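# Open the narrow cabinet's middle drawer, close all others

## Task

On the narrow cabinet with three drawers, pull the middle drawer fully open so it stays open without the robot holding it. Every other drawer in the room must end fully closed. No cabinet may be shifted much from where it started. The robot must not topple or finish leaning, or the task fails.

## Robot and tools

ROBOT. A LinearBot: a base that can drive in any direction, carrying a column about 1.75 m high. A carriage slides up and down it by lift_m (0 to 1 m) and holds two identical arms, left and right, each with six joints and a two-finger gripper. The arm bases sit roughly 0.57 m + lift_m above the floor, mounted 0.27 m forward and 0.33 m to each side of the base centre. Parts of the carriage hang about 0.15 m lower. A hand reaches about 0.78 m from its shoulder but only about 0.38 m below its arm base. The hand is about 0.16 m long and 0.1 m wide (0.14 m with fingers open). Parked arm: joints 1 to 6 = 0, 0.05, 0.05, 1.45, 0, 0; with both parked the robot is about 0.95 m wide and 0.7 m long. The wheel motors are weak (2 N m), so a light push already stops a drive.

CAMERAS. carriage_camera is fixed on the carriage, facing forward and tilted about 20 degrees down. left_wrist_camera and right_wrist_camera look out past each hand's fingertips.

FRAMES. Base frame: origin on the floor below the base centre, x forward, y left, z up. left_hand and right_hand are reported in it, as the point between that hand's finger pads, plus quat_wxyz rotating base axes into hand axes (hand z along the fingers, fingers open along hand y; a hand pointing straight up with joints 1, 5, 6 at 0 reads 1,0,0,0). These readings drift from truth, more at long reach. base_odometry is in the frame the base had at the scene start; it counts wheel rotation, so slip shows as travel. Heading is positive leftward, -3.142 to 3.142.

TOOLS.
execute_actions(actions, cameras): actions is a list holding one action or none (empty = just report state and images). An action may have "base", "joints" or both; they start together. base takes exactly one relative command, an offset from where the base last reported itself: translate_m (metres, forward +, -2 to 2), strafe_m (metres, left +, -2 to 2) or rotate_rad (radians, counter-clockwise/left +, -6.3 to 6.3). joints is one dict for both arms, keyed by joint name, with absolute targets: lift_m 0 to 1 m; for each side (left_ / right_): joint1_rad -2.617 to 3.054 (swing about vertical, 0 forward, + left); joint2_rad 0 to 3.141 (shoulder: 0 upper arm back and level, 1.57 up, 3.14 forward and level); joint3_rad 0 to 3.141 (elbow: 0 folded, 3.14 straight); joint4_rad -1.57 to 1.57 (wrist pitch, + lifts fingertips); joint5_rad -1.57 to 1.57 (wrist yaw, + turns fingertips right, opposite to joint1); joint6_rad -2.094 to 2.094 (roll about the fingers, + clockwise seen from the forearm); gripper_m 0 to 0.093 m (pad gap). Omitted joints or base may keep pushing toward an earlier target. Unknown keys or out-of-range numbers reject the whole call with no motion. An action lasts at most 15 s. cameras: list of carriage_camera, left_wrist_camera, right_wrist_camera or all; omitted/null means all, [] means none.
wait(seconds): 0 to 10 s, commands nothing, returns state and images.
zoom_image(camera, region): enlarges [x0, y0, x1, y1] pixels (origin top-left, max 504 by 504) of that camera's latest full image.
read_manual(section): licence texts only; moves nothing.
finished_scene(scene): irreversibly ends the given scene number and reports success; the drawer state must then hold on its own.

RESULTS. base_status and joint_status tell how each motion of the last accepted action ended: done (tolerances: lift ±0.004, joints 1-3 ±0.055 for 2 and 3, ±0.02 for 1, joint4 ±0.04, joints 5-6 ±0.02, gripper ±0.004); base done only means the wheels turned the commanded amount. off_target: stopped short, may still push. contact_stop or time_out: target dropped, holds where it stopped. "joint command not followed" with a cause: a self-collision check refused that arm's targets (its joints show not_followed and may be retried on later actions); the gripper still moves. Free a stuck pair by moving only the refused arm away first, then the other in a later call. on_its_own lists uncommanded behaviour; "held at" is the held target, not the position. motor_effort gives percent of max per motor, + toward higher values, peak in brackets; readings carry fixed and random error. Falling lift effort while descending means a hand is resting on something; drive_wheels higher at rest than after a free move means the base is still pressing. A holding gripper usually reads off_target. Motor temperatures list each arm's joints in joint_positions order; MOTOR HOT from 75 °C, at 90 °C that arm stops 10 s, at 100 °C the arm goes limp and falls (OVER-TEMPERATURE FAULT). Stretched arms heat quickly even empty, so park them when idle. ARM HIT means an arm struck the robot hard. If one call reports a stop, later motion calls in the same reply are skipped.

CAUTIONS. Contact stops arrive late or not at all; the base may roll about 0.3 m after an arm touches something, and arms are not watched during turns or usually when an arm joint is commanded. Arms and grippers never stop on contact: a blocked arm keeps pressing and leaps to target when freed. After a blocked drive, back off about 0.2 m along the way you came (or turn back), again if still pressed; a retry with nothing in the way may need a second attempt. Beware the base sliding under a table edge the column then strikes; reversing into such an edge can topple the robot. Tipping risk rises with a high carriage, outstretched arms, loads, pulling, and sudden stops; only images reveal a lean. Never press the arms hard against each other. Avoid yanking or slamming drawers, shoving cabinets, and hard hits. Thinking time lets the scene run while the last command holds; shorter robot motion is better.

Each tool is called after ">>>" by a JSON object that holds its "op" and its "data", one argument or row to a line.

## Session

>>> {"op": "execute_actions", "data": {
  "actions": []
}}

Scene clock: 0.00 s.
Motor temperatures (°C, as the motors report them): left_arm=[31 32 31 34 31 33] | right_arm=[30 31 31 31 33 32]
base_odometry: x=+0.000 y=+0.000 heading=+0.000 (m, m, rad; odometry frame)
base_status: not commanded
joint_positions: lift_m=+0.297 left_joint1_rad=+0.001 left_joint2_rad=+0.046 left_joint3_rad=+0.033 left_joint4_rad=+1.457 left_joint5_rad=+0.022 left_joint6_rad=-0.040 left_gripper_m=+0.094 right_joint1_rad=+0.007 right_joint2_rad=+0.051 right_joint3_rad=+0.046 right_joint4_rad=+1.447 right_joint5_rad=-0.031 right_joint6_rad=-0.011 right_gripper_m=+0.094
joint_status: not commanded
motor_effort: lift_m=+15 drive_wheels=+0 (%)
left_hand: x=+0.3021 y=+0.3151 z=+1.3113 quat_wxyz=(+0.998, +0.010, +0.064, -0.020) (m; base frame)
right_hand: x=+0.3021 y=-0.3133 z=+1.3145 quat_wxyz=(+0.998, -0.016, +0.064, -0.001) (m; base frame)
pictures: carriage_camera, left_wrist_camera, right_wrist_camera
Images, in order (width x height): carriage_camera 504x504, left_wrist_camera 504x504, right_wrist_camera 504x504.

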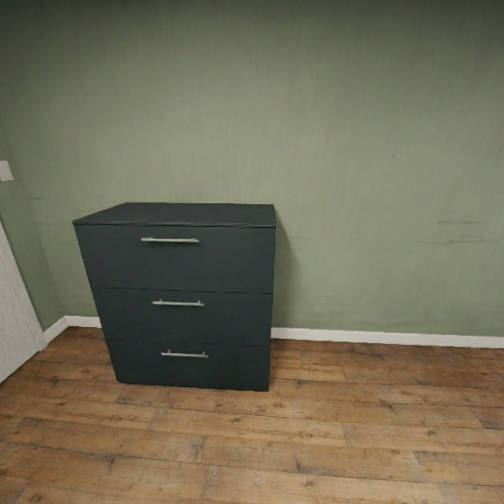

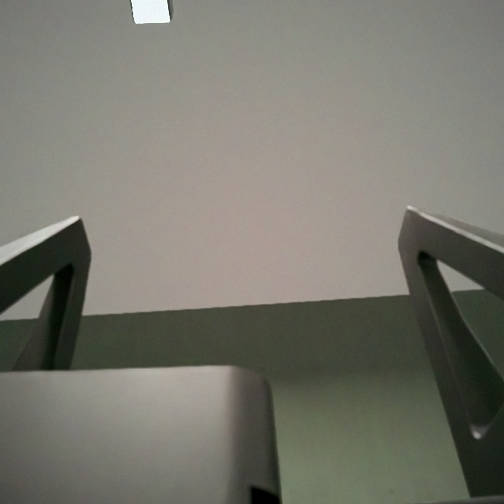

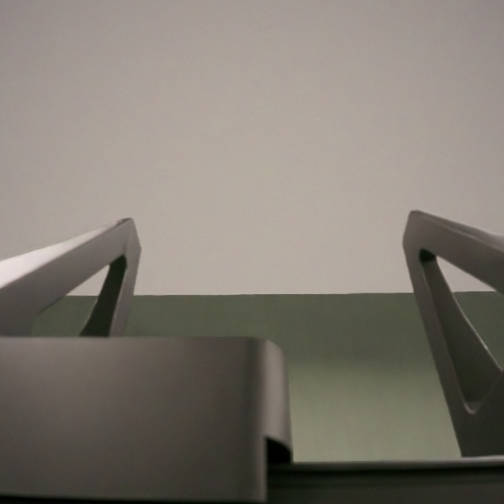

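>>> {"op": "execute_actions", "data": {
  "actions": [
    {"base":{"rotate_rad":-1.3}}
  ],
  "cameras": ["carriage_camera"]
}}

>>> {"op": "execute_actions", "data": {
  "actions": [
    {"base":{"rotate_rad":-1.5}}
  ],
  "cameras": ["carriage_camera"]
}}

Scene clock: 9.03 s.
Motor temperatures (°C, as the motors report them): left_arm=[31 33 32 34 31 33] | right_arm=[30 32 33 31 33 32]
base_odometry: x=+0.000 y=+0.000 heading=-1.299 (m, m, rad; odometry frame)
base_status: done
joint_positions: lift_m=+0.297 left_joint1_rad=+0.001 left_joint2_rad=+0.046 left_joint3_rad=+0.033 left_joint4_rad=+1.457 left_joint5_rad=+0.022 left_joint6_rad=-0.040 left_gripper_m=+0.094 right_joint1_rad=+0.007 right_joint2_rad=+0.051 right_joint3_rad=+0.046 right_joint4_rad=+1.447 right_joint5_rad=-0.031 right_joint6_rad=-0.011 right_gripper_m=+0.094
joint_status: not commanded
motor_effort: lift_m=+19(15) drive_wheels=+10(31) (%)
left_hand: x=+0.3021 y=+0.3151 z=+1.3113 quat_wxyz=(+0.998, +0.010, +0.064, -0.020) (m; base frame)
right_hand: x=+0.3021 y=-0.3133 z=+1.3145 quat_wxyz=(+0.998, -0.016, +0.064, -0.001) (m; base frame)
pictures: carriage_camera
Images, in order (width x height): carriage_camera 504x504.

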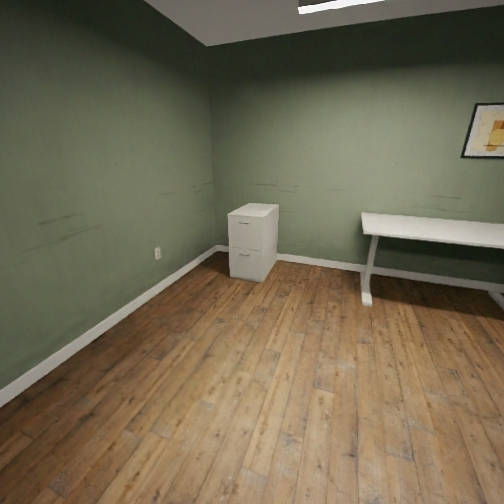

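Scene clock: 12.07 s.
Motor temperatures (°C, as the motors report them): left_arm=[31 33 33 34 31 33] | right_arm=[30 32 33 31 33 32]
base_odometry: x=+0.000 y=+0.000 heading=-2.798 (m, m, rad; odometry frame)
base_status: done
joint_positions: lift_m=+0.297 left_joint1_rad=+0.001 left_joint2_rad=+0.046 left_joint3_rad=+0.033 left_joint4_rad=+1.457 left_joint5_rad=+0.022 left_joint6_rad=-0.040 left_gripper_m=+0.094 right_joint1_rad=+0.007 right_joint2_rad=+0.051 right_joint3_rad=+0.046 right_joint4_rad=+1.447 right_joint5_rad=-0.031 right_joint6_rad=-0.011 right_gripper_m=+0.094
joint_status: not commanded
motor_effort: lift_m=+15(16) drive_wheels=+11(28) (%)
left_hand: x=+0.3022 y=+0.3151 z=+1.3113 quat_wxyz=(+0.998, +0.010, +0.064, -0.020) (m; base frame)
right_hand: x=+0.3021 y=-0.3133 z=+1.3145 quat_wxyz=(+0.998, -0.016, +0.064, -0.001) (m; base frame)
pictures: carriage_camera
Images, in order (width x height): carriage_camera 504x504.

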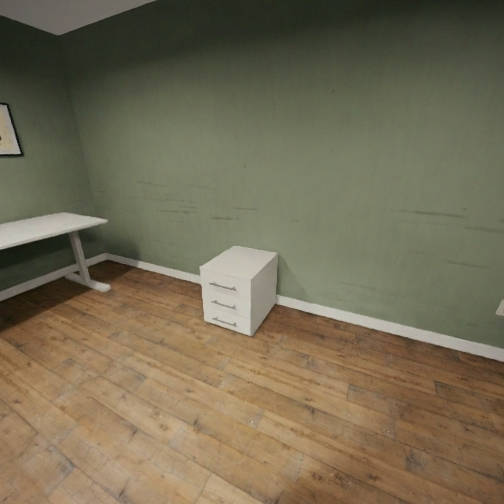

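>>> {"op": "zoom_image", "data": {
  "camera": "carriage_camera",
  "region": [180, 230, 300, 350]
}}

>>> {"op": "execute_actions", "data": {
  "actions": [
    {"base":{"rotate_rad":-1.3},"joints":{"lift_m":0.0}}
  ],
  "cameras": ["carriage_camera"]
}}

Region (180, 230, 300, 350) of carriage_camera's 504x504 image, scaled by 4.200, with more detail than that image has.

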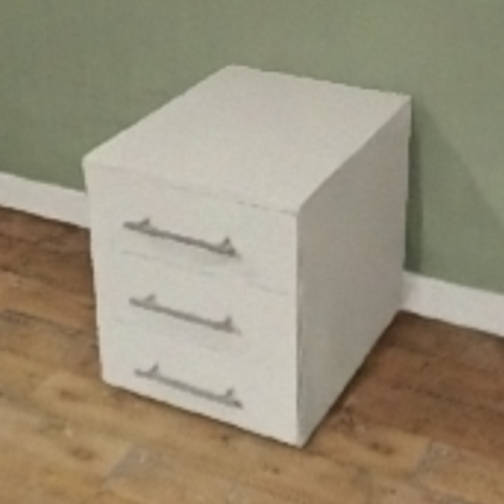

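Scene clock: 18.90 s.
Motor temperatures (°C, as the motors report them): left_arm=[31 33 33 34 31 33] | right_arm=[30 32 34 31 33 32]
base_odometry: x=+0.000 y=+0.000 heading=+2.187 (m, m, rad; odometry frame)
base_status: done
joint_positions: lift_m=+0.000 left_joint1_rad=+0.001 left_joint2_rad=+0.046 left_joint3_rad=+0.033 left_joint4_rad=+1.457 left_joint5_rad=+0.022 left_joint6_rad=-0.040 left_gripper_m=+0.094 right_joint1_rad=+0.007 right_joint2_rad=+0.051 right_joint3_rad=+0.046 right_joint4_rad=+1.446 right_joint5_rad=-0.031 right_joint6_rad=-0.011 right_gripper_m=+0.094
joint_status: all done
motor_effort: lift_m=+21(17) drive_wheels=+11(29) (%)
left_hand: x=+0.3023 y=+0.3151 z=+1.0141 quat_wxyz=(+0.998, +0.010, +0.064, -0.020) (m; base frame)
right_hand: x=+0.3023 y=-0.3133 z=+1.0172 quat_wxyz=(+0.998, -0.016, +0.064, -0.001) (m; base frame)
pictures: carriage_camera
Images, in order (width x height): carriage_camera 504x504.

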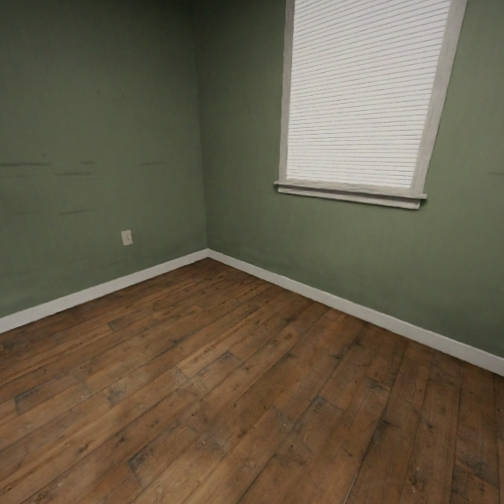

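>>> {"op": "execute_actions", "data": {
  "actions": [
    {"base":{"rotate_rad":0.85},"joints":{"left_joint2_rad":1.5,"left_joint3_rad":1.3,"left_joint4_rad":0.3,"left_joint1_rad":1.0}}
  ],
  "cameras": ["carriage_camera"]
}}

>>> {"op": "execute_actions", "data": {
  "actions": [
    {"base":{"strafe_m":0.68},"joints":{"left_joint1_rad":2.1}}
  ]
}}

Scene clock: 68.93 s.
Motor temperatures (°C, as the motors report them): left_arm=[31 35 37 35 31 33] | right_arm=[30 33 37 31 33 32]
base_odometry: x=+0.000 y=+0.000 heading=+3.035 (m, m, rad; odometry frame)
base_status: done
joint_positions: lift_m=+0.000 left_joint1_rad=+0.994 left_joint2_rad=+1.496 left_joint3_rad=+1.286 left_joint4_rad=+0.302 left_joint5_rad=+0.024 left_joint6_rad=-0.040 left_gripper_m=+0.094 right_joint1_rad=+0.007 right_joint2_rad=+0.051 right_joint3_rad=+0.046 right_joint4_rad=+1.446 right_joint5_rad=-0.031 right_joint6_rad=-0.011 right_gripper_m=+0.094
joint_status: all done
motor_effort: lift_m=+14(17) drive_wheels=+12(29) (%)
left_hand: x=+0.5434 y=+0.7334 z=+0.9947 quat_wxyz=(+0.660, -0.326, +0.590, +0.332) (m; base frame)
right_hand: x=+0.3023 y=-0.3133 z=+1.0172 quat_wxyz=(+0.998, -0.016, +0.064, -0.001) (m; base frame)
pictures: carriage_camera
Images, in order (width x height): carriage_camera 504x504.

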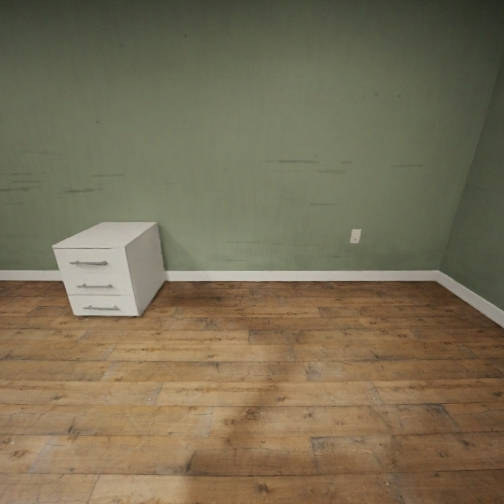

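Scene clock: 72.63 s.
Motor temperatures (°C, as the motors report them): left_arm=[31 35 38 37 31 33] | right_arm=[30 33 37 31 33 32]
base_odometry: x=-0.071 y=-0.676 heading=+3.036 (m, m, rad; odometry frame)
base_status: done
joint_positions: lift_m=+0.000 left_joint1_rad=+2.099 left_joint2_rad=+1.496 left_joint3_rad=+1.286 left_joint4_rad=+0.303 left_joint5_rad=+0.021 left_joint6_rad=-0.040 left_gripper_m=+0.094 right_joint1_rad=+0.007 right_joint2_rad=+0.051 right_joint3_rad=+0.046 right_joint4_rad=+1.446 right_joint5_rad=-0.031 right_joint6_rad=-0.011 right_gripper_m=+0.094
joint_status: all done
motor_effort: lift_m=+17(17) drive_wheels=-7(31) (%)
left_hand: x=+0.0214 y=+0.7499 z=+0.9949 quat_wxyz=(+0.387, -0.587, +0.330, +0.630) (m; base frame)
right_hand: x=+0.3023 y=-0.3133 z=+1.0172 quat_wxyz=(+0.998, -0.016, +0.064, -0.001) (m; base frame)
pictures: carriage_camera, left_wrist_camera, right_wrist_camera
Images, in order (width x height): carriage_camera 504x504, left_wrist_camera 504x504, right_wrist_camera 504x504.

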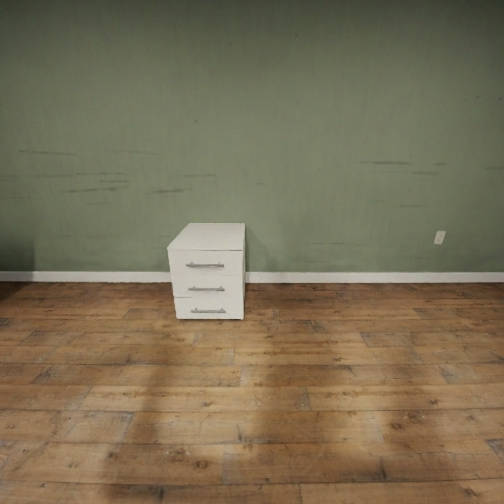

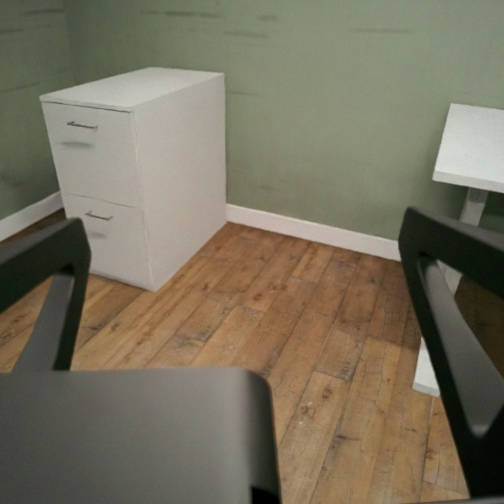

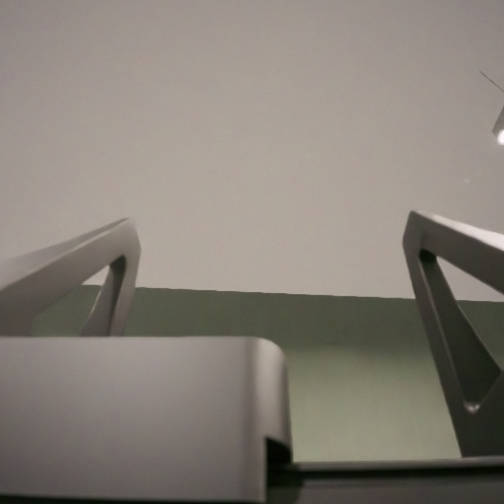

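>>> {"op": "execute_actions", "data": {
  "actions": [
    {"base":{"translate_m":0.65},"joints":{"left_joint1_rad":0,"left_joint2_rad":3.1,"left_joint3_rad":1.29,"left_joint4_rad":0.9,"left_joint5_rad":0,"left_joint6_rad":1.57,"left_gripper_m":0.06}}
  ]
}}

Scene clock: 81.37 s.
Motor temperatures (°C, as the motors report them): left_arm=[31 37 39 39 31 33] | right_arm=[30 33 37 31 33 32]
base_odometry: x=-0.718 y=-0.609 heading=+3.037 (m, m, rad; odometry frame)
base_status: done
joint_positions: lift_m=+0.000 left_joint1_rad=-0.003 left_joint2_rad=+3.093 left_joint3_rad=+1.295 left_joint4_rad=+0.900 left_joint5_rad=+0.001 left_joint6_rad=+1.567 left_gripper_m=+0.060 right_joint1_rad=+0.007 right_joint2_rad=+0.051 right_joint3_rad=+0.046 right_joint4_rad=+1.447 right_joint5_rad=-0.031 right_joint6_rad=-0.011 right_gripper_m=+0.094
joint_status: all done
motor_effort: lift_m=+14(19) drive_wheels=-6(30) (%)
left_hand: x=+0.7092 y=+0.3174 z=+0.2696 quat_wxyz=(+0.235, +0.667, +0.668, +0.232) (m; base frame)
right_hand: x=+0.3021 y=-0.3133 z=+1.0173 quat_wxyz=(+0.998, -0.016, +0.064, -0.001) (m; base frame)
pictures: carriage_camera, left_wrist_camera, right_wrist_camera
Images, in order (width x height): carriage_camera 504x504, left_wrist_camera 504x504, right_wrist_camera 504x504.

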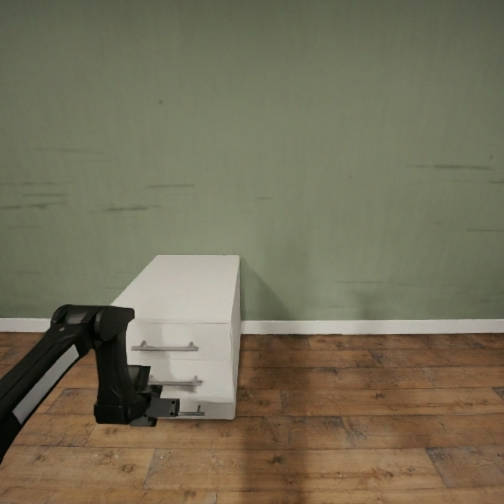

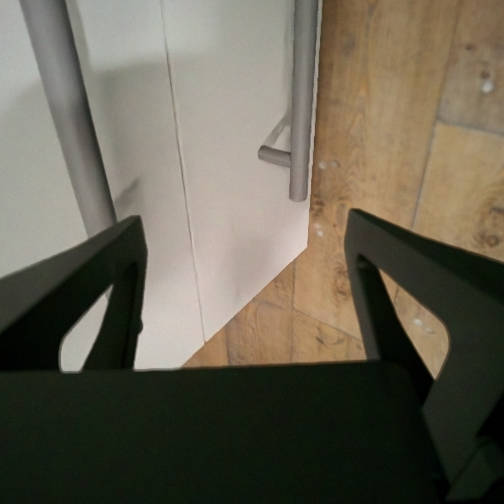

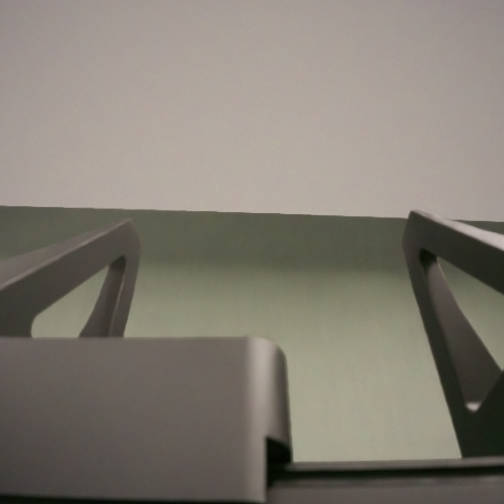

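>>> {"op": "execute_actions", "data": {
  "actions": [
    {"base":{"translate_m":0.13},"joints":{"lift_m":0.02,"left_joint2_rad":3.14,"left_joint3_rad":1.33,"left_joint4_rad":0.8,"left_gripper_m":0.045}}
  ],
  "cameras": ["carriage_camera","left_wrist_camera"]
}}

>>> {"op": "zoom_image", "data": {
  "camera": "carriage_camera",
  "region": [60, 304, 260, 504]
}}

Scene clock: 97.03 s.
Motor temperatures (°C, as the motors report them): left_arm=[31 43 37 40 31 33] | right_arm=[30 34 37 31 33 32]
base_odometry: x=-0.847 y=-0.596 heading=+3.038 (m, m, rad; odometry frame)
base_status: done
joint_positions: lift_m=+0.020 left_joint1_rad=+0.001 left_joint2_rad=+3.123 left_joint3_rad=+1.257 left_joint4_rad=+0.844 left_joint5_rad=+0.002 left_joint6_rad=+1.567 left_gripper_m=+0.045 right_joint1_rad=+0.007 right_joint2_rad=+0.051 right_joint3_rad=+0.046 right_joint4_rad=+1.447 right_joint5_rad=-0.031 right_joint6_rad=-0.011 right_gripper_m=+0.094
joint_status: left_joint3_rad off_target (ended at +1.257, target +1.330); left_joint4_rad off_target (ended at +0.844, target +0.800); the others done
motor_effort: lift_m=+12(19) drive_wheels=+14(27) (%)
left_hand: x=+0.6670 y=+0.3189 z=+0.2646 quat_wxyz=(+0.192, +0.679, +0.682, +0.190) (m; base frame)
right_hand: x=+0.3022 y=-0.3133 z=+1.0375 quat_wxyz=(+0.998, -0.016, +0.064, -0.001) (m; base frame)
pictures: carriage_camera, left_wrist_camera
Images, in order (width x height): carriage_camera 504x504, left_wrist_camera 504x504.

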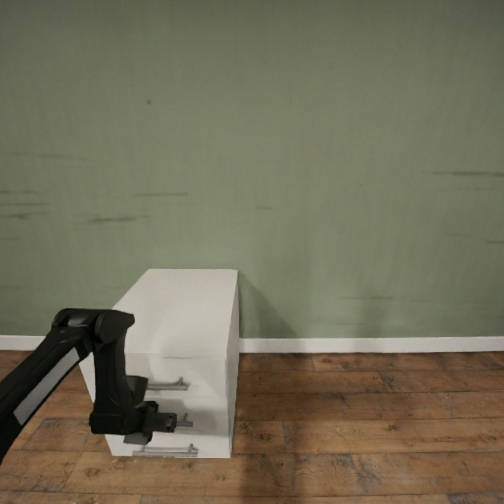

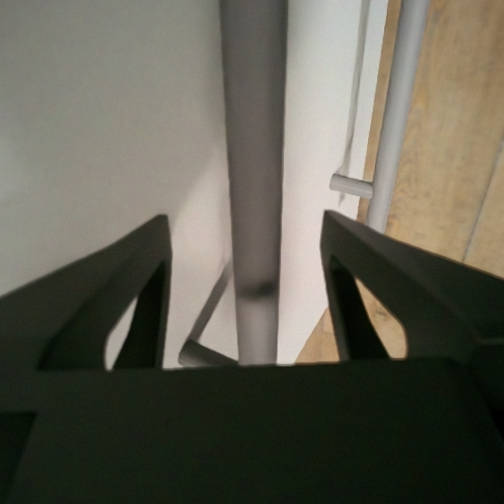

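Region (60, 304, 260, 504) of carriage_camera's 504x504 image, scaled by 2.520, with more detail than that image has.

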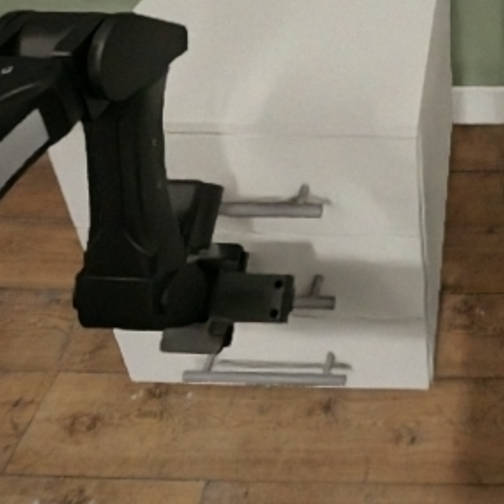

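>>> {"op": "execute_actions", "data": {
  "actions": [
    {"joints":{"left_joint3_rad":1.24,"left_joint4_rad":0.87,"left_gripper_m":0.0}}
  ],
  "cameras": ["left_wrist_camera"]
}}

Scene clock: 111.13 s.
Motor temperatures (°C, as the motors report them): left_arm=[31 45 38 39 31 33] | right_arm=[30 34 38 31 33 32]
base_odometry: x=-0.847 y=-0.596 heading=+3.038 (m, m, rad; odometry frame)
base_status: not commanded
joint_positions: lift_m=+0.020 left_joint1_rad=+0.001 left_joint2_rad=+3.130 left_joint3_rad=+1.246 left_joint4_rad=+0.865 left_joint5_rad=+0.001 left_joint6_rad=+1.564 left_gripper_m=+0.011 right_joint1_rad=+0.007 right_joint2_rad=+0.051 right_joint3_rad=+0.046 right_joint4_rad=+1.447 right_joint5_rad=-0.030 right_joint6_rad=-0.011 right_gripper_m=+0.094
joint_status: left_gripper_m off_target (ended at +0.011, target +0.000); the others done
motor_effort: lift_m=+15(17) drive_wheels=+8(14) (%)
left_hand: x=+0.6639 y=+0.3190 z=+0.2638 quat_wxyz=(+0.194, +0.678, +0.683, +0.192) (m; base frame)
right_hand: x=+0.3022 y=-0.3134 z=+1.0374 quat_wxyz=(+0.998, -0.016, +0.064, -0.001) (m; base frame)
pictures: left_wrist_camera
Images, in order (width x height): left_wrist_camera 504x504.

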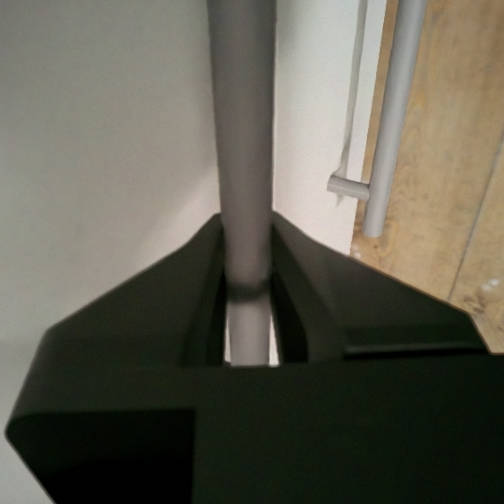

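Gripped.

>>> {"op": "execute_actions", "data": {
  "actions": [
    {"base":{"translate_m":-0.25}}
  ],
  "cameras": ["carriage_camera","left_wrist_camera"]
}}

Scene clock: 115.77 s.
Motor temperatures (°C, as the motors report them): left_arm=[31 46 37 39 31 33] | right_arm=[30 34 38 31 33 32]
base_odometry: x=-0.598 y=-0.622 heading=+3.038 (m, m, rad; odometry frame)
base_status: done
joint_positions: lift_m=+0.020 left_joint1_rad=+0.001 left_joint2_rad=+3.133 left_joint3_rad=+1.253 left_joint4_rad=+0.866 left_joint5_rad=+0.018 left_joint6_rad=+1.560 left_gripper_m=+0.011 right_joint1_rad=+0.007 right_joint2_rad=+0.051 right_joint3_rad=+0.046 right_joint4_rad=+1.446 right_joint5_rad=-0.030 right_joint6_rad=-0.011 right_gripper_m=+0.094
joint_status: not commanded
motor_effort: lift_m=+16(15) drive_wheels=-4(29) (%)
left_hand: x=+0.6653 y=+0.3162 z=+0.2631 quat_wxyz=(+0.201, +0.678, +0.682, +0.187) (m; base frame)
right_hand: x=+0.3023 y=-0.3134 z=+1.0372 quat_wxyz=(+0.998, -0.016, +0.064, -0.001) (m; base frame)
pictures: carriage_camera, left_wrist_camera
Images, in order (width x height): carriage_camera 504x504, left_wrist_camera 504x504.

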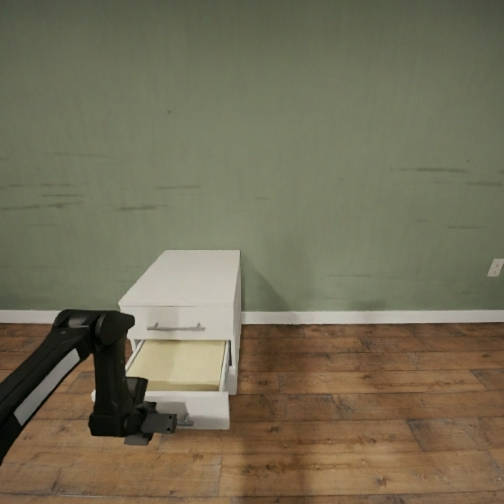

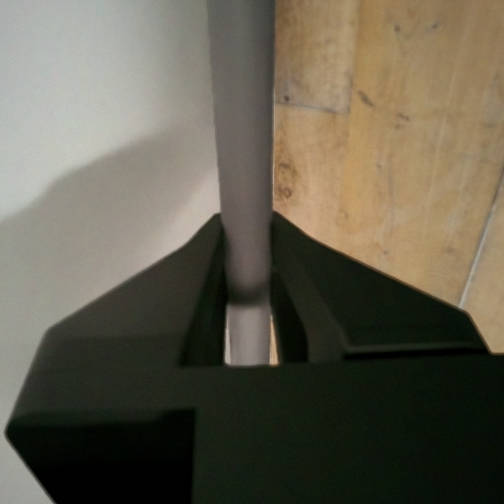

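>>> {"op": "execute_actions", "data": {
  "actions": [
    {"base":{"translate_m":-0.08}}
  ],
  "cameras": ["carriage_camera"]
}}

Scene clock: 119.73 s.
Motor temperatures (°C, as the motors report them): left_arm=[31 47 37 40 31 33] | right_arm=[30 34 38 31 33 32]
base_odometry: x=-0.519 y=-0.630 heading=+3.038 (m, m, rad; odometry frame)
base_status: done
joint_positions: lift_m=+0.020 left_joint1_rad=-0.002 left_joint2_rad=+3.133 left_joint3_rad=+1.247 left_joint4_rad=+0.870 left_joint5_rad=+0.025 left_joint6_rad=+1.559 left_gripper_m=+0.011 right_joint1_rad=+0.007 right_joint2_rad=+0.051 right_joint3_rad=+0.046 right_joint4_rad=+1.446 right_joint5_rad=-0.030 right_joint6_rad=-0.011 right_gripper_m=+0.094
joint_status: not commanded
motor_effort: lift_m=+19(14) drive_wheels=-4(29) (%)
left_hand: x=+0.6635 y=+0.3139 z=+0.2630 quat_wxyz=(+0.203, +0.679, +0.681, +0.184) (m; base frame)
right_hand: x=+0.3023 y=-0.3134 z=+1.0372 quat_wxyz=(+0.998, -0.016, +0.064, -0.001) (m; base frame)
pictures: carriage_camera
Images, in order (width x height): carriage_camera 504x504.

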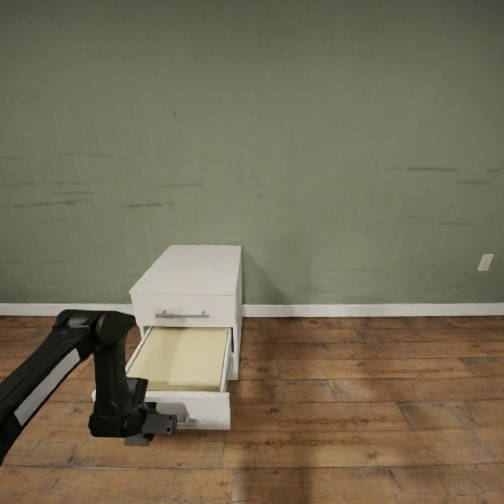

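>>> {"op": "execute_actions", "data": {
  "actions": [
    {"base":{"translate_m":-0.07}}
  ],
  "cameras": ["carriage_camera"]
}}

Scene clock: 122.70 s.
Motor temperatures (°C, as the motors report them): left_arm=[31 47 37 40 31 33] | right_arm=[30 34 38 31 33 32]
base_odometry: x=-0.456 y=-0.637 heading=+3.038 (m, m, rad; odometry frame)
base_status: translate_m contact_stop (by the wheels' count: -0.063 of -0.070)
joint_positions: lift_m=+0.020 left_joint1_rad=-0.002 left_joint2_rad=+3.146 left_joint3_rad=+1.301 left_joint4_rad=+0.869 left_joint5_rad=+0.013 left_joint6_rad=+1.558 left_gripper_m=+0.011 right_joint1_rad=+0.007 right_joint2_rad=+0.051 right_joint3_rad=+0.046 right_joint4_rad=+1.447 right_joint5_rad=-0.030 right_joint6_rad=-0.011 right_gripper_m=+0.094
joint_status: not commanded
motor_effort: lift_m=+16(21) drive_wheels=+5(31) (%)
left_hand: x=+0.6823 y=+0.3157 z=+0.2641 quat_wxyz=(+0.213, +0.674, +0.678, +0.202) (m; base frame)
right_hand: x=+0.3021 y=-0.3134 z=+1.0369 quat_wxyz=(+0.998, -0.016, +0.064, -0.001) (m; base frame)
pictures: carriage_camera
Images, in order (width x height): carriage_camera 504x504.

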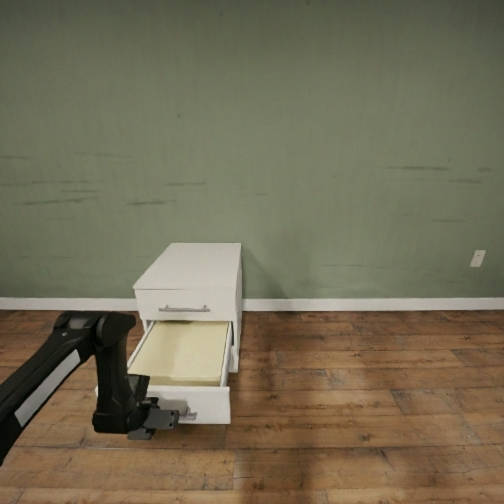

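>>> {"op": "execute_actions", "data": {
  "actions": [
    {"joints":{"left_gripper_m":0.045}}
  ],
  "cameras": ["left_wrist_camera"]
}}

>>> {"op": "execute_actions", "data": {
  "actions": [
    {"joints":{"lift_m":0.055}}
  ],
  "cameras": ["left_wrist_camera"]
}}

Scene clock: 129.10 s.
Motor temperatures (°C, as the motors report them): left_arm=[31 49 36 41 31 33] | right_arm=[30 34 38 31 33 32]
base_odometry: x=-0.455 y=-0.637 heading=+3.038 (m, m, rad; odometry frame)
base_status: not commanded
joint_positions: lift_m=+0.020 left_joint1_rad=-0.002 left_joint2_rad=+3.141 left_joint3_rad=+1.257 left_joint4_rad=+0.874 left_joint5_rad=+0.008 left_joint6_rad=+1.565 left_gripper_m=+0.045 right_joint1_rad=+0.007 right_joint2_rad=+0.051 right_joint3_rad=+0.046 right_joint4_rad=+1.447 right_joint5_rad=-0.030 right_joint6_rad=-0.011 right_gripper_m=+0.094
joint_status: all done
motor_effort: lift_m=+13(17) drive_wheels=+3(6) (%)
left_hand: x=+0.6652 y=+0.3165 z=+0.2614 quat_wxyz=(+0.199, +0.679, +0.680, +0.192) (m; base frame)
right_hand: x=+0.3021 y=-0.3134 z=+1.0372 quat_wxyz=(+0.998, -0.016, +0.064, -0.001) (m; base frame)
pictures: left_wrist_camera
Images, in order (width x height): left_wrist_camera 504x504.

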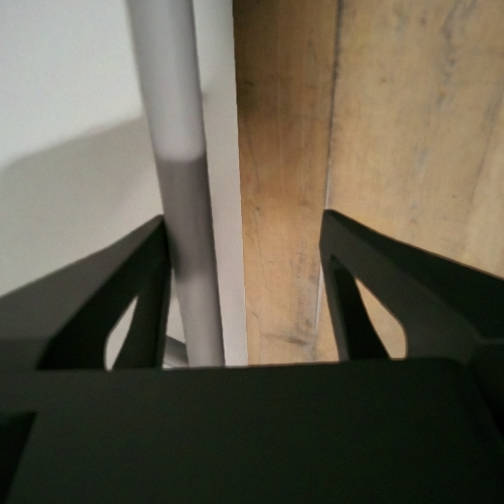

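Scene clock: 129.77 s.
Motor temperatures (°C, as the motors report them): left_arm=[31 49 36 41 31 33] | right_arm=[30 34 38 31 33 32]
base_odometry: x=-0.455 y=-0.637 heading=+3.038 (m, m, rad; odometry frame)
base_status: not commanded
joint_positions: lift_m=+0.055 left_joint1_rad=-0.002 left_joint2_rad=+3.138 left_joint3_rad=+1.257 left_joint4_rad=+0.876 left_joint5_rad=+0.007 left_joint6_rad=+1.565 left_gripper_m=+0.045 right_joint1_rad=+0.007 right_joint2_rad=+0.051 right_joint3_rad=+0.046 right_joint4_rad=+1.447 right_joint5_rad=-0.030 right_joint6_rad=-0.011 right_gripper_m=+0.094
joint_status: all done
motor_effort: lift_m=+17(22) drive_wheels=+2(3) (%)
left_hand: x=+0.6670 y=+0.3167 z=+0.2981 quat_wxyz=(+0.200, +0.679, +0.679, +0.194) (m; base frame)
right_hand: x=+0.3021 y=-0.3134 z=+1.0723 quat_wxyz=(+0.998, -0.016, +0.064, -0.001) (m; base frame)
pictures: left_wrist_camera
Images, in order (width x height): left_wrist_camera 504x504.

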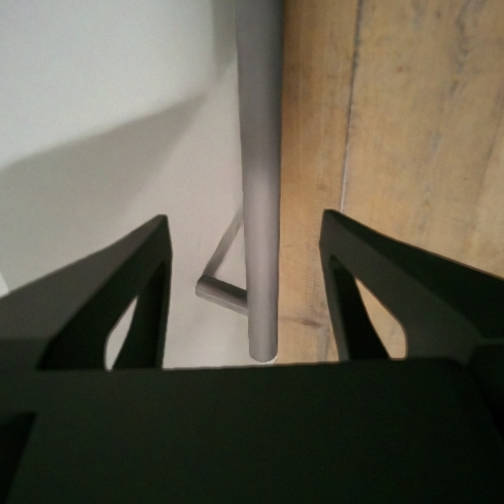

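>>> {"op": "execute_actions", "data": {
  "actions": [],
  "cameras": ["carriage_camera"]
}}

>>> {"op": "zoom_image", "data": {
  "camera": "carriage_camera",
  "region": [90, 240, 290, 440]
}}

Scene clock: 133.53 s.
Motor temperatures (°C, as the motors report them): left_arm=[31 49 36 41 31 33] | right_arm=[30 34 38 31 33 32]
base_odometry: x=-0.455 y=-0.637 heading=+3.038 (m, m, rad; odometry frame)
base_status: not commanded
joint_positions: lift_m=+0.055 left_joint1_rad=-0.002 left_joint2_rad=+3.138 left_joint3_rad=+1.257 left_joint4_rad=+0.876 left_joint5_rad=+0.007 left_joint6_rad=+1.565 left_gripper_m=+0.045 right_joint1_rad=+0.007 right_joint2_rad=+0.051 right_joint3_rad=+0.046 right_joint4_rad=+1.447 right_joint5_rad=-0.030 right_joint6_rad=-0.011 right_gripper_m=+0.094
joint_status: all done
motor_effort: lift_m=+19(22) drive_wheels=+2(3) (%)
left_hand: x=+0.6670 y=+0.3167 z=+0.2981 quat_wxyz=(+0.200, +0.679, +0.679, +0.194) (m; base frame)
right_hand: x=+0.3021 y=-0.3134 z=+1.0723 quat_wxyz=(+0.998, -0.016, +0.064, -0.001) (m; base frame)
pictures: carriage_camera
Images, in order (width x height): carriage_camera 504x504.

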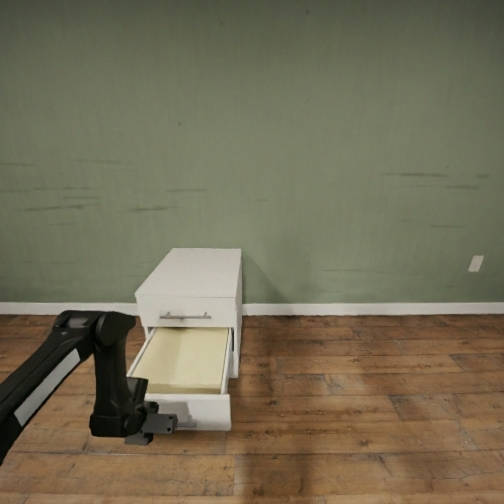

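Region (90, 240, 290, 440) of carriage_camera's 504x504 image, scaled by 2.520, with more detail than that image has.

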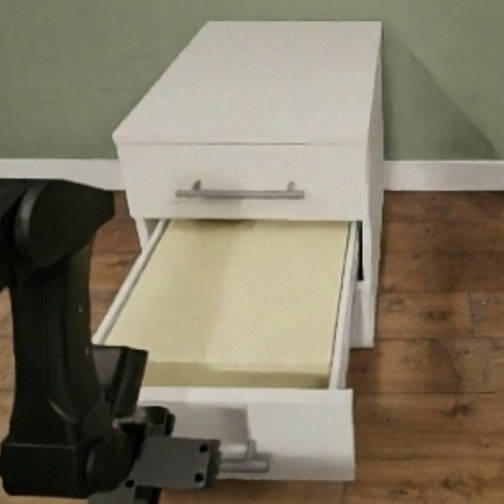

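>>> {"op": "execute_actions", "data": {
  "actions": [
    {"joints":{"lift_m":0.015,"left_joint3_rad":1.275}}
  ],
  "cameras": ["left_wrist_camera"]
}}

>>> {"op": "execute_actions", "data": {
  "actions": [
    {"joints":{"left_gripper_m":0.0}}
  ],
  "cameras": ["left_wrist_camera"]
}}

Scene clock: 141.60 s.
Motor temperatures (°C, as the motors report them): left_arm=[31 50 36 41 31 33] | right_arm=[30 34 38 31 33 32]
base_odometry: x=-0.455 y=-0.637 heading=+3.038 (m, m, rad; odometry frame)
base_status: not commanded
joint_positions: lift_m=+0.015 left_joint1_rad=-0.002 left_joint2_rad=+3.137 left_joint3_rad=+1.262 left_joint4_rad=+0.873 left_joint5_rad=+0.006 left_joint6_rad=+1.566 left_gripper_m=+0.045 right_joint1_rad=+0.007 right_joint2_rad=+0.051 right_joint3_rad=+0.046 right_joint4_rad=+1.448 right_joint5_rad=-0.030 right_joint6_rad=-0.011 right_gripper_m=+0.094
joint_status: all done
motor_effort: lift_m=+14(20) drive_wheels=+2(3) (%)
left_hand: x=+0.6694 y=+0.3168 z=+0.2586 quat_wxyz=(+0.201, +0.678, +0.679, +0.196) (m; base frame)
right_hand: x=+0.3020 y=-0.3134 z=+1.0322 quat_wxyz=(+0.998, -0.016, +0.064, -0.001) (m; base frame)
pictures: left_wrist_camera
Images, in order (width x height): left_wrist_camera 504x504.

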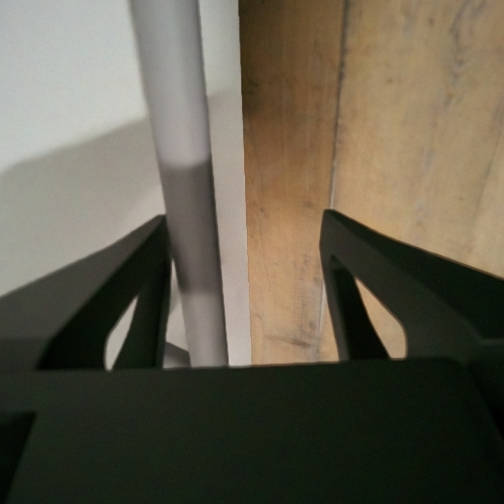

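Scene clock: 142.20 s.
Motor temperatures (°C, as the motors report them): left_arm=[31 50 36 41 31 33] | right_arm=[30 34 38 31 33 32]
base_odometry: x=-0.455 y=-0.637 heading=+3.038 (m, m, rad; odometry frame)
base_status: not commanded
joint_positions: lift_m=+0.015 left_joint1_rad=-0.002 left_joint2_rad=+3.133 left_joint3_rad=+1.271 left_joint4_rad=+0.901 left_joint5_rad=+0.006 left_joint6_rad=+1.563 left_gripper_m=+0.011 right_joint1_rad=+0.007 right_joint2_rad=+0.051 right_joint3_rad=+0.046 right_joint4_rad=+1.448 right_joint5_rad=-0.030 right_joint6_rad=-0.011 right_gripper_m=+0.094
joint_status: left_gripper_m off_target (ended at +0.011, target +0.000)
motor_effort: lift_m=+18(15) drive_wheels=+2(2) (%)
left_hand: x=+0.6810 y=+0.3169 z=+0.2652 quat_wxyz=(+0.215, +0.673, +0.676, +0.209) (m; base frame)
right_hand: x=+0.3020 y=-0.3134 z=+1.0322 quat_wxyz=(+0.998, -0.016, +0.064, -0.001) (m; base frame)
pictures: left_wrist_camera
Images, in order (width x height): left_wrist_camera 504x504.

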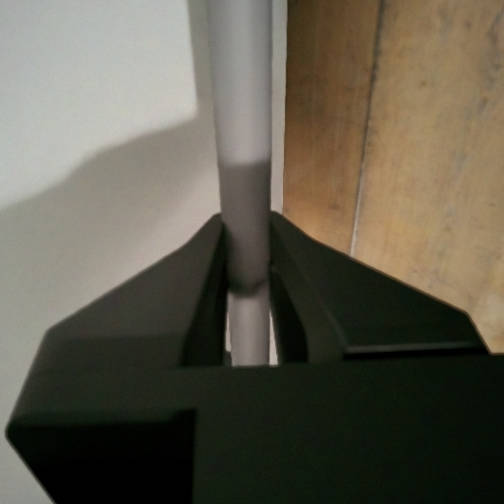

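>>> {"op": "execute_actions", "data": {
  "actions": [
    {"joints":{"left_joint3_rad":1.12,"left_joint4_rad":0.82}}
  ],
  "cameras": ["left_wrist_camera","carriage_camera"]
}}

Scene clock: 146.07 s.
Motor temperatures (°C, as the motors report them): left_arm=[31 51 36 41 31 33] | right_arm=[30 34 39 31 33 32]
base_odometry: x=-0.456 y=-0.637 heading=+3.038 (m, m, rad; odometry frame)
base_status: not commanded
joint_positions: lift_m=+0.015 left_joint1_rad=-0.002 left_joint2_rad=+3.130 left_joint3_rad=+1.231 left_joint4_rad=+0.930 left_joint5_rad=+0.011 left_joint6_rad=+1.561 left_gripper_m=+0.011 right_joint1_rad=+0.007 right_joint2_rad=+0.051 right_joint3_rad=+0.046 right_joint4_rad=+1.448 right_joint5_rad=-0.030 right_joint6_rad=-0.011 right_gripper_m=+0.094
joint_status: left_joint3_rad off_target (ended at +1.231, target +1.120); left_joint4_rad off_target (ended at +0.930, target +0.820)
motor_effort: lift_m=+20(20) drive_wheels=+9(9) (%)
left_hand: x=+0.6702 y=+0.3160 z=+0.2653 quat_wxyz=(+0.215, +0.674, +0.677, +0.205) (m; base frame)
right_hand: x=+0.3020 y=-0.3134 z=+1.0320 quat_wxyz=(+0.998, -0.016, +0.064, -0.001) (m; base frame)
pictures: carriage_camera, left_wrist_camera
Images, in order (width x height): carriage_camera 504x504, left_wrist_camera 504x504.

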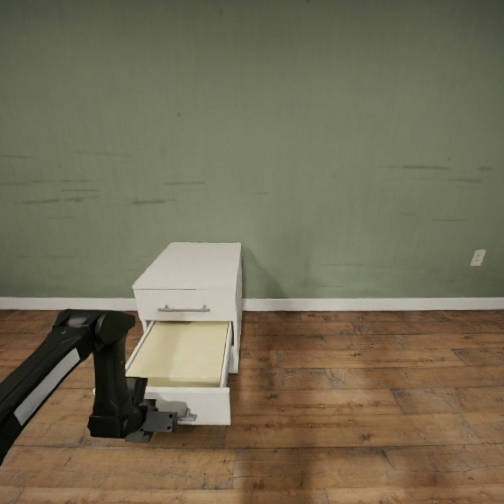

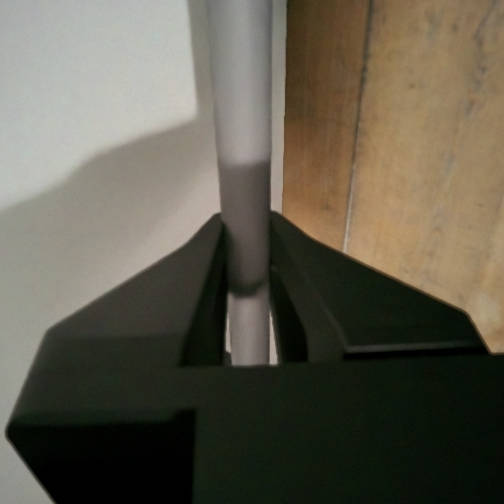

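At the stop. Release.

>>> {"op": "execute_actions", "data": {
  "actions": [
    {"joints":{"left_joint3_rad":1.22,"left_joint4_rad":0.88,"left_gripper_m":0.045}}
  ],
  "cameras": ["left_wrist_camera"]
}}

>>> {"op": "execute_actions", "data": {
  "actions": [
    {"joints":{"lift_m":0.055}}
  ],
  "cameras": ["left_wrist_camera","carriage_camera"]
}}

Scene clock: 152.37 s.
Motor temperatures (°C, as the motors report them): left_arm=[31 51 36 40 31 33] | right_arm=[30 34 39 31 33 32]
base_odometry: x=-0.455 y=-0.637 heading=+3.038 (m, m, rad; odometry frame)
base_status: not commanded
joint_positions: lift_m=+0.015 left_joint1_rad=-0.002 left_joint2_rad=+3.128 left_joint3_rad=+1.213 left_joint4_rad=+0.906 left_joint5_rad=+0.007 left_joint6_rad=+1.565 left_gripper_m=+0.045 right_joint1_rad=+0.007 right_joint2_rad=+0.051 right_joint3_rad=+0.046 right_joint4_rad=+1.448 right_joint5_rad=-0.030 right_joint6_rad=-0.011 right_gripper_m=+0.094
joint_status: all done
motor_effort: lift_m=+15(16) drive_wheels=-1(11) (%)
left_hand: x=+0.6577 y=+0.3169 z=+0.2607 quat_wxyz=(+0.199, +0.679, +0.680, +0.193) (m; base frame)
right_hand: x=+0.3020 y=-0.3134 z=+1.0322 quat_wxyz=(+0.998, -0.016, +0.064, -0.001) (m; base frame)
pictures: left_wrist_camera
Images, in order (width x height): left_wrist_camera 504x504.

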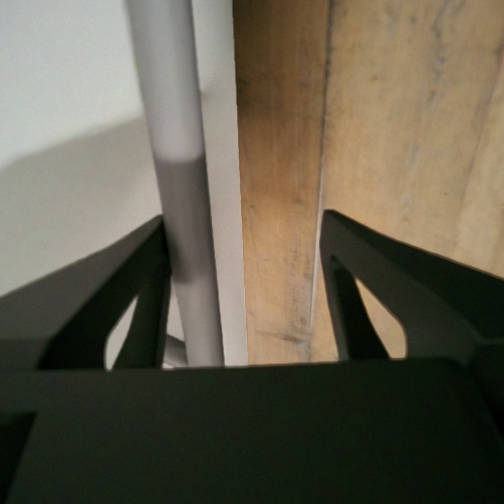

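Scene clock: 153.13 s.
Motor temperatures (°C, as the motors report them): left_arm=[31 51 36 40 31 33] | right_arm=[30 34 39 31 33 32]
base_odometry: x=-0.455 y=-0.637 heading=+3.038 (m, m, rad; odometry frame)
base_status: not commanded
joint_positions: lift_m=+0.055 left_joint1_rad=-0.002 left_joint2_rad=+3.128 left_joint3_rad=+1.213 left_joint4_rad=+0.891 left_joint5_rad=+0.006 left_joint6_rad=+1.565 left_gripper_m=+0.045 right_joint1_rad=+0.007 right_joint2_rad=+0.051 right_joint3_rad=+0.046 right_joint4_rad=+1.447 right_joint5_rad=-0.030 right_joint6_rad=-0.011 right_gripper_m=+0.094
joint_status: all done
motor_effort: lift_m=+18(21) drive_wheels=-1(1) (%)
left_hand: x=+0.6549 y=+0.3170 z=+0.2992 quat_wxyz=(+0.194, +0.680, +0.681, +0.188) (m; base frame)
right_hand: x=+0.3022 y=-0.3134 z=+1.0723 quat_wxyz=(+0.998, -0.016, +0.064, -0.001) (m; base frame)
pictures: carriage_camera, left_wrist_camera
Images, in order (width x height): carriage_camera 504x504, left_wrist_camera 504x504.

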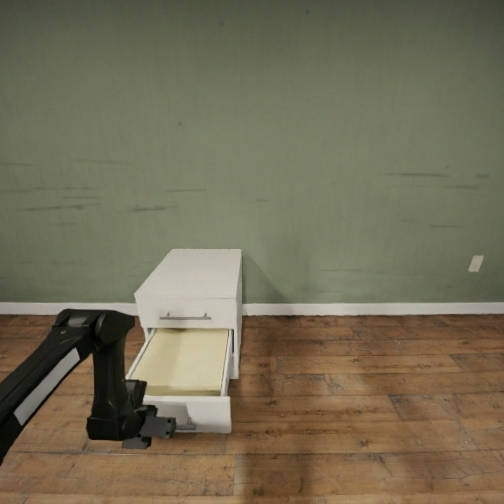

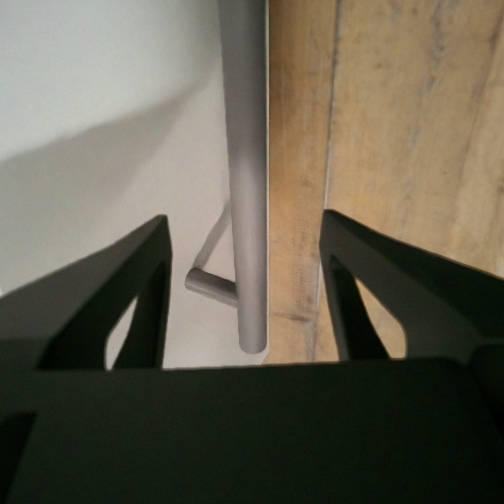

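The cabinet itself slid slightly, so the drawer is at its stop.

>>> {"op": "finished_scene", "data": {
  "scene": 1
}}

The scene is finished: the task was done.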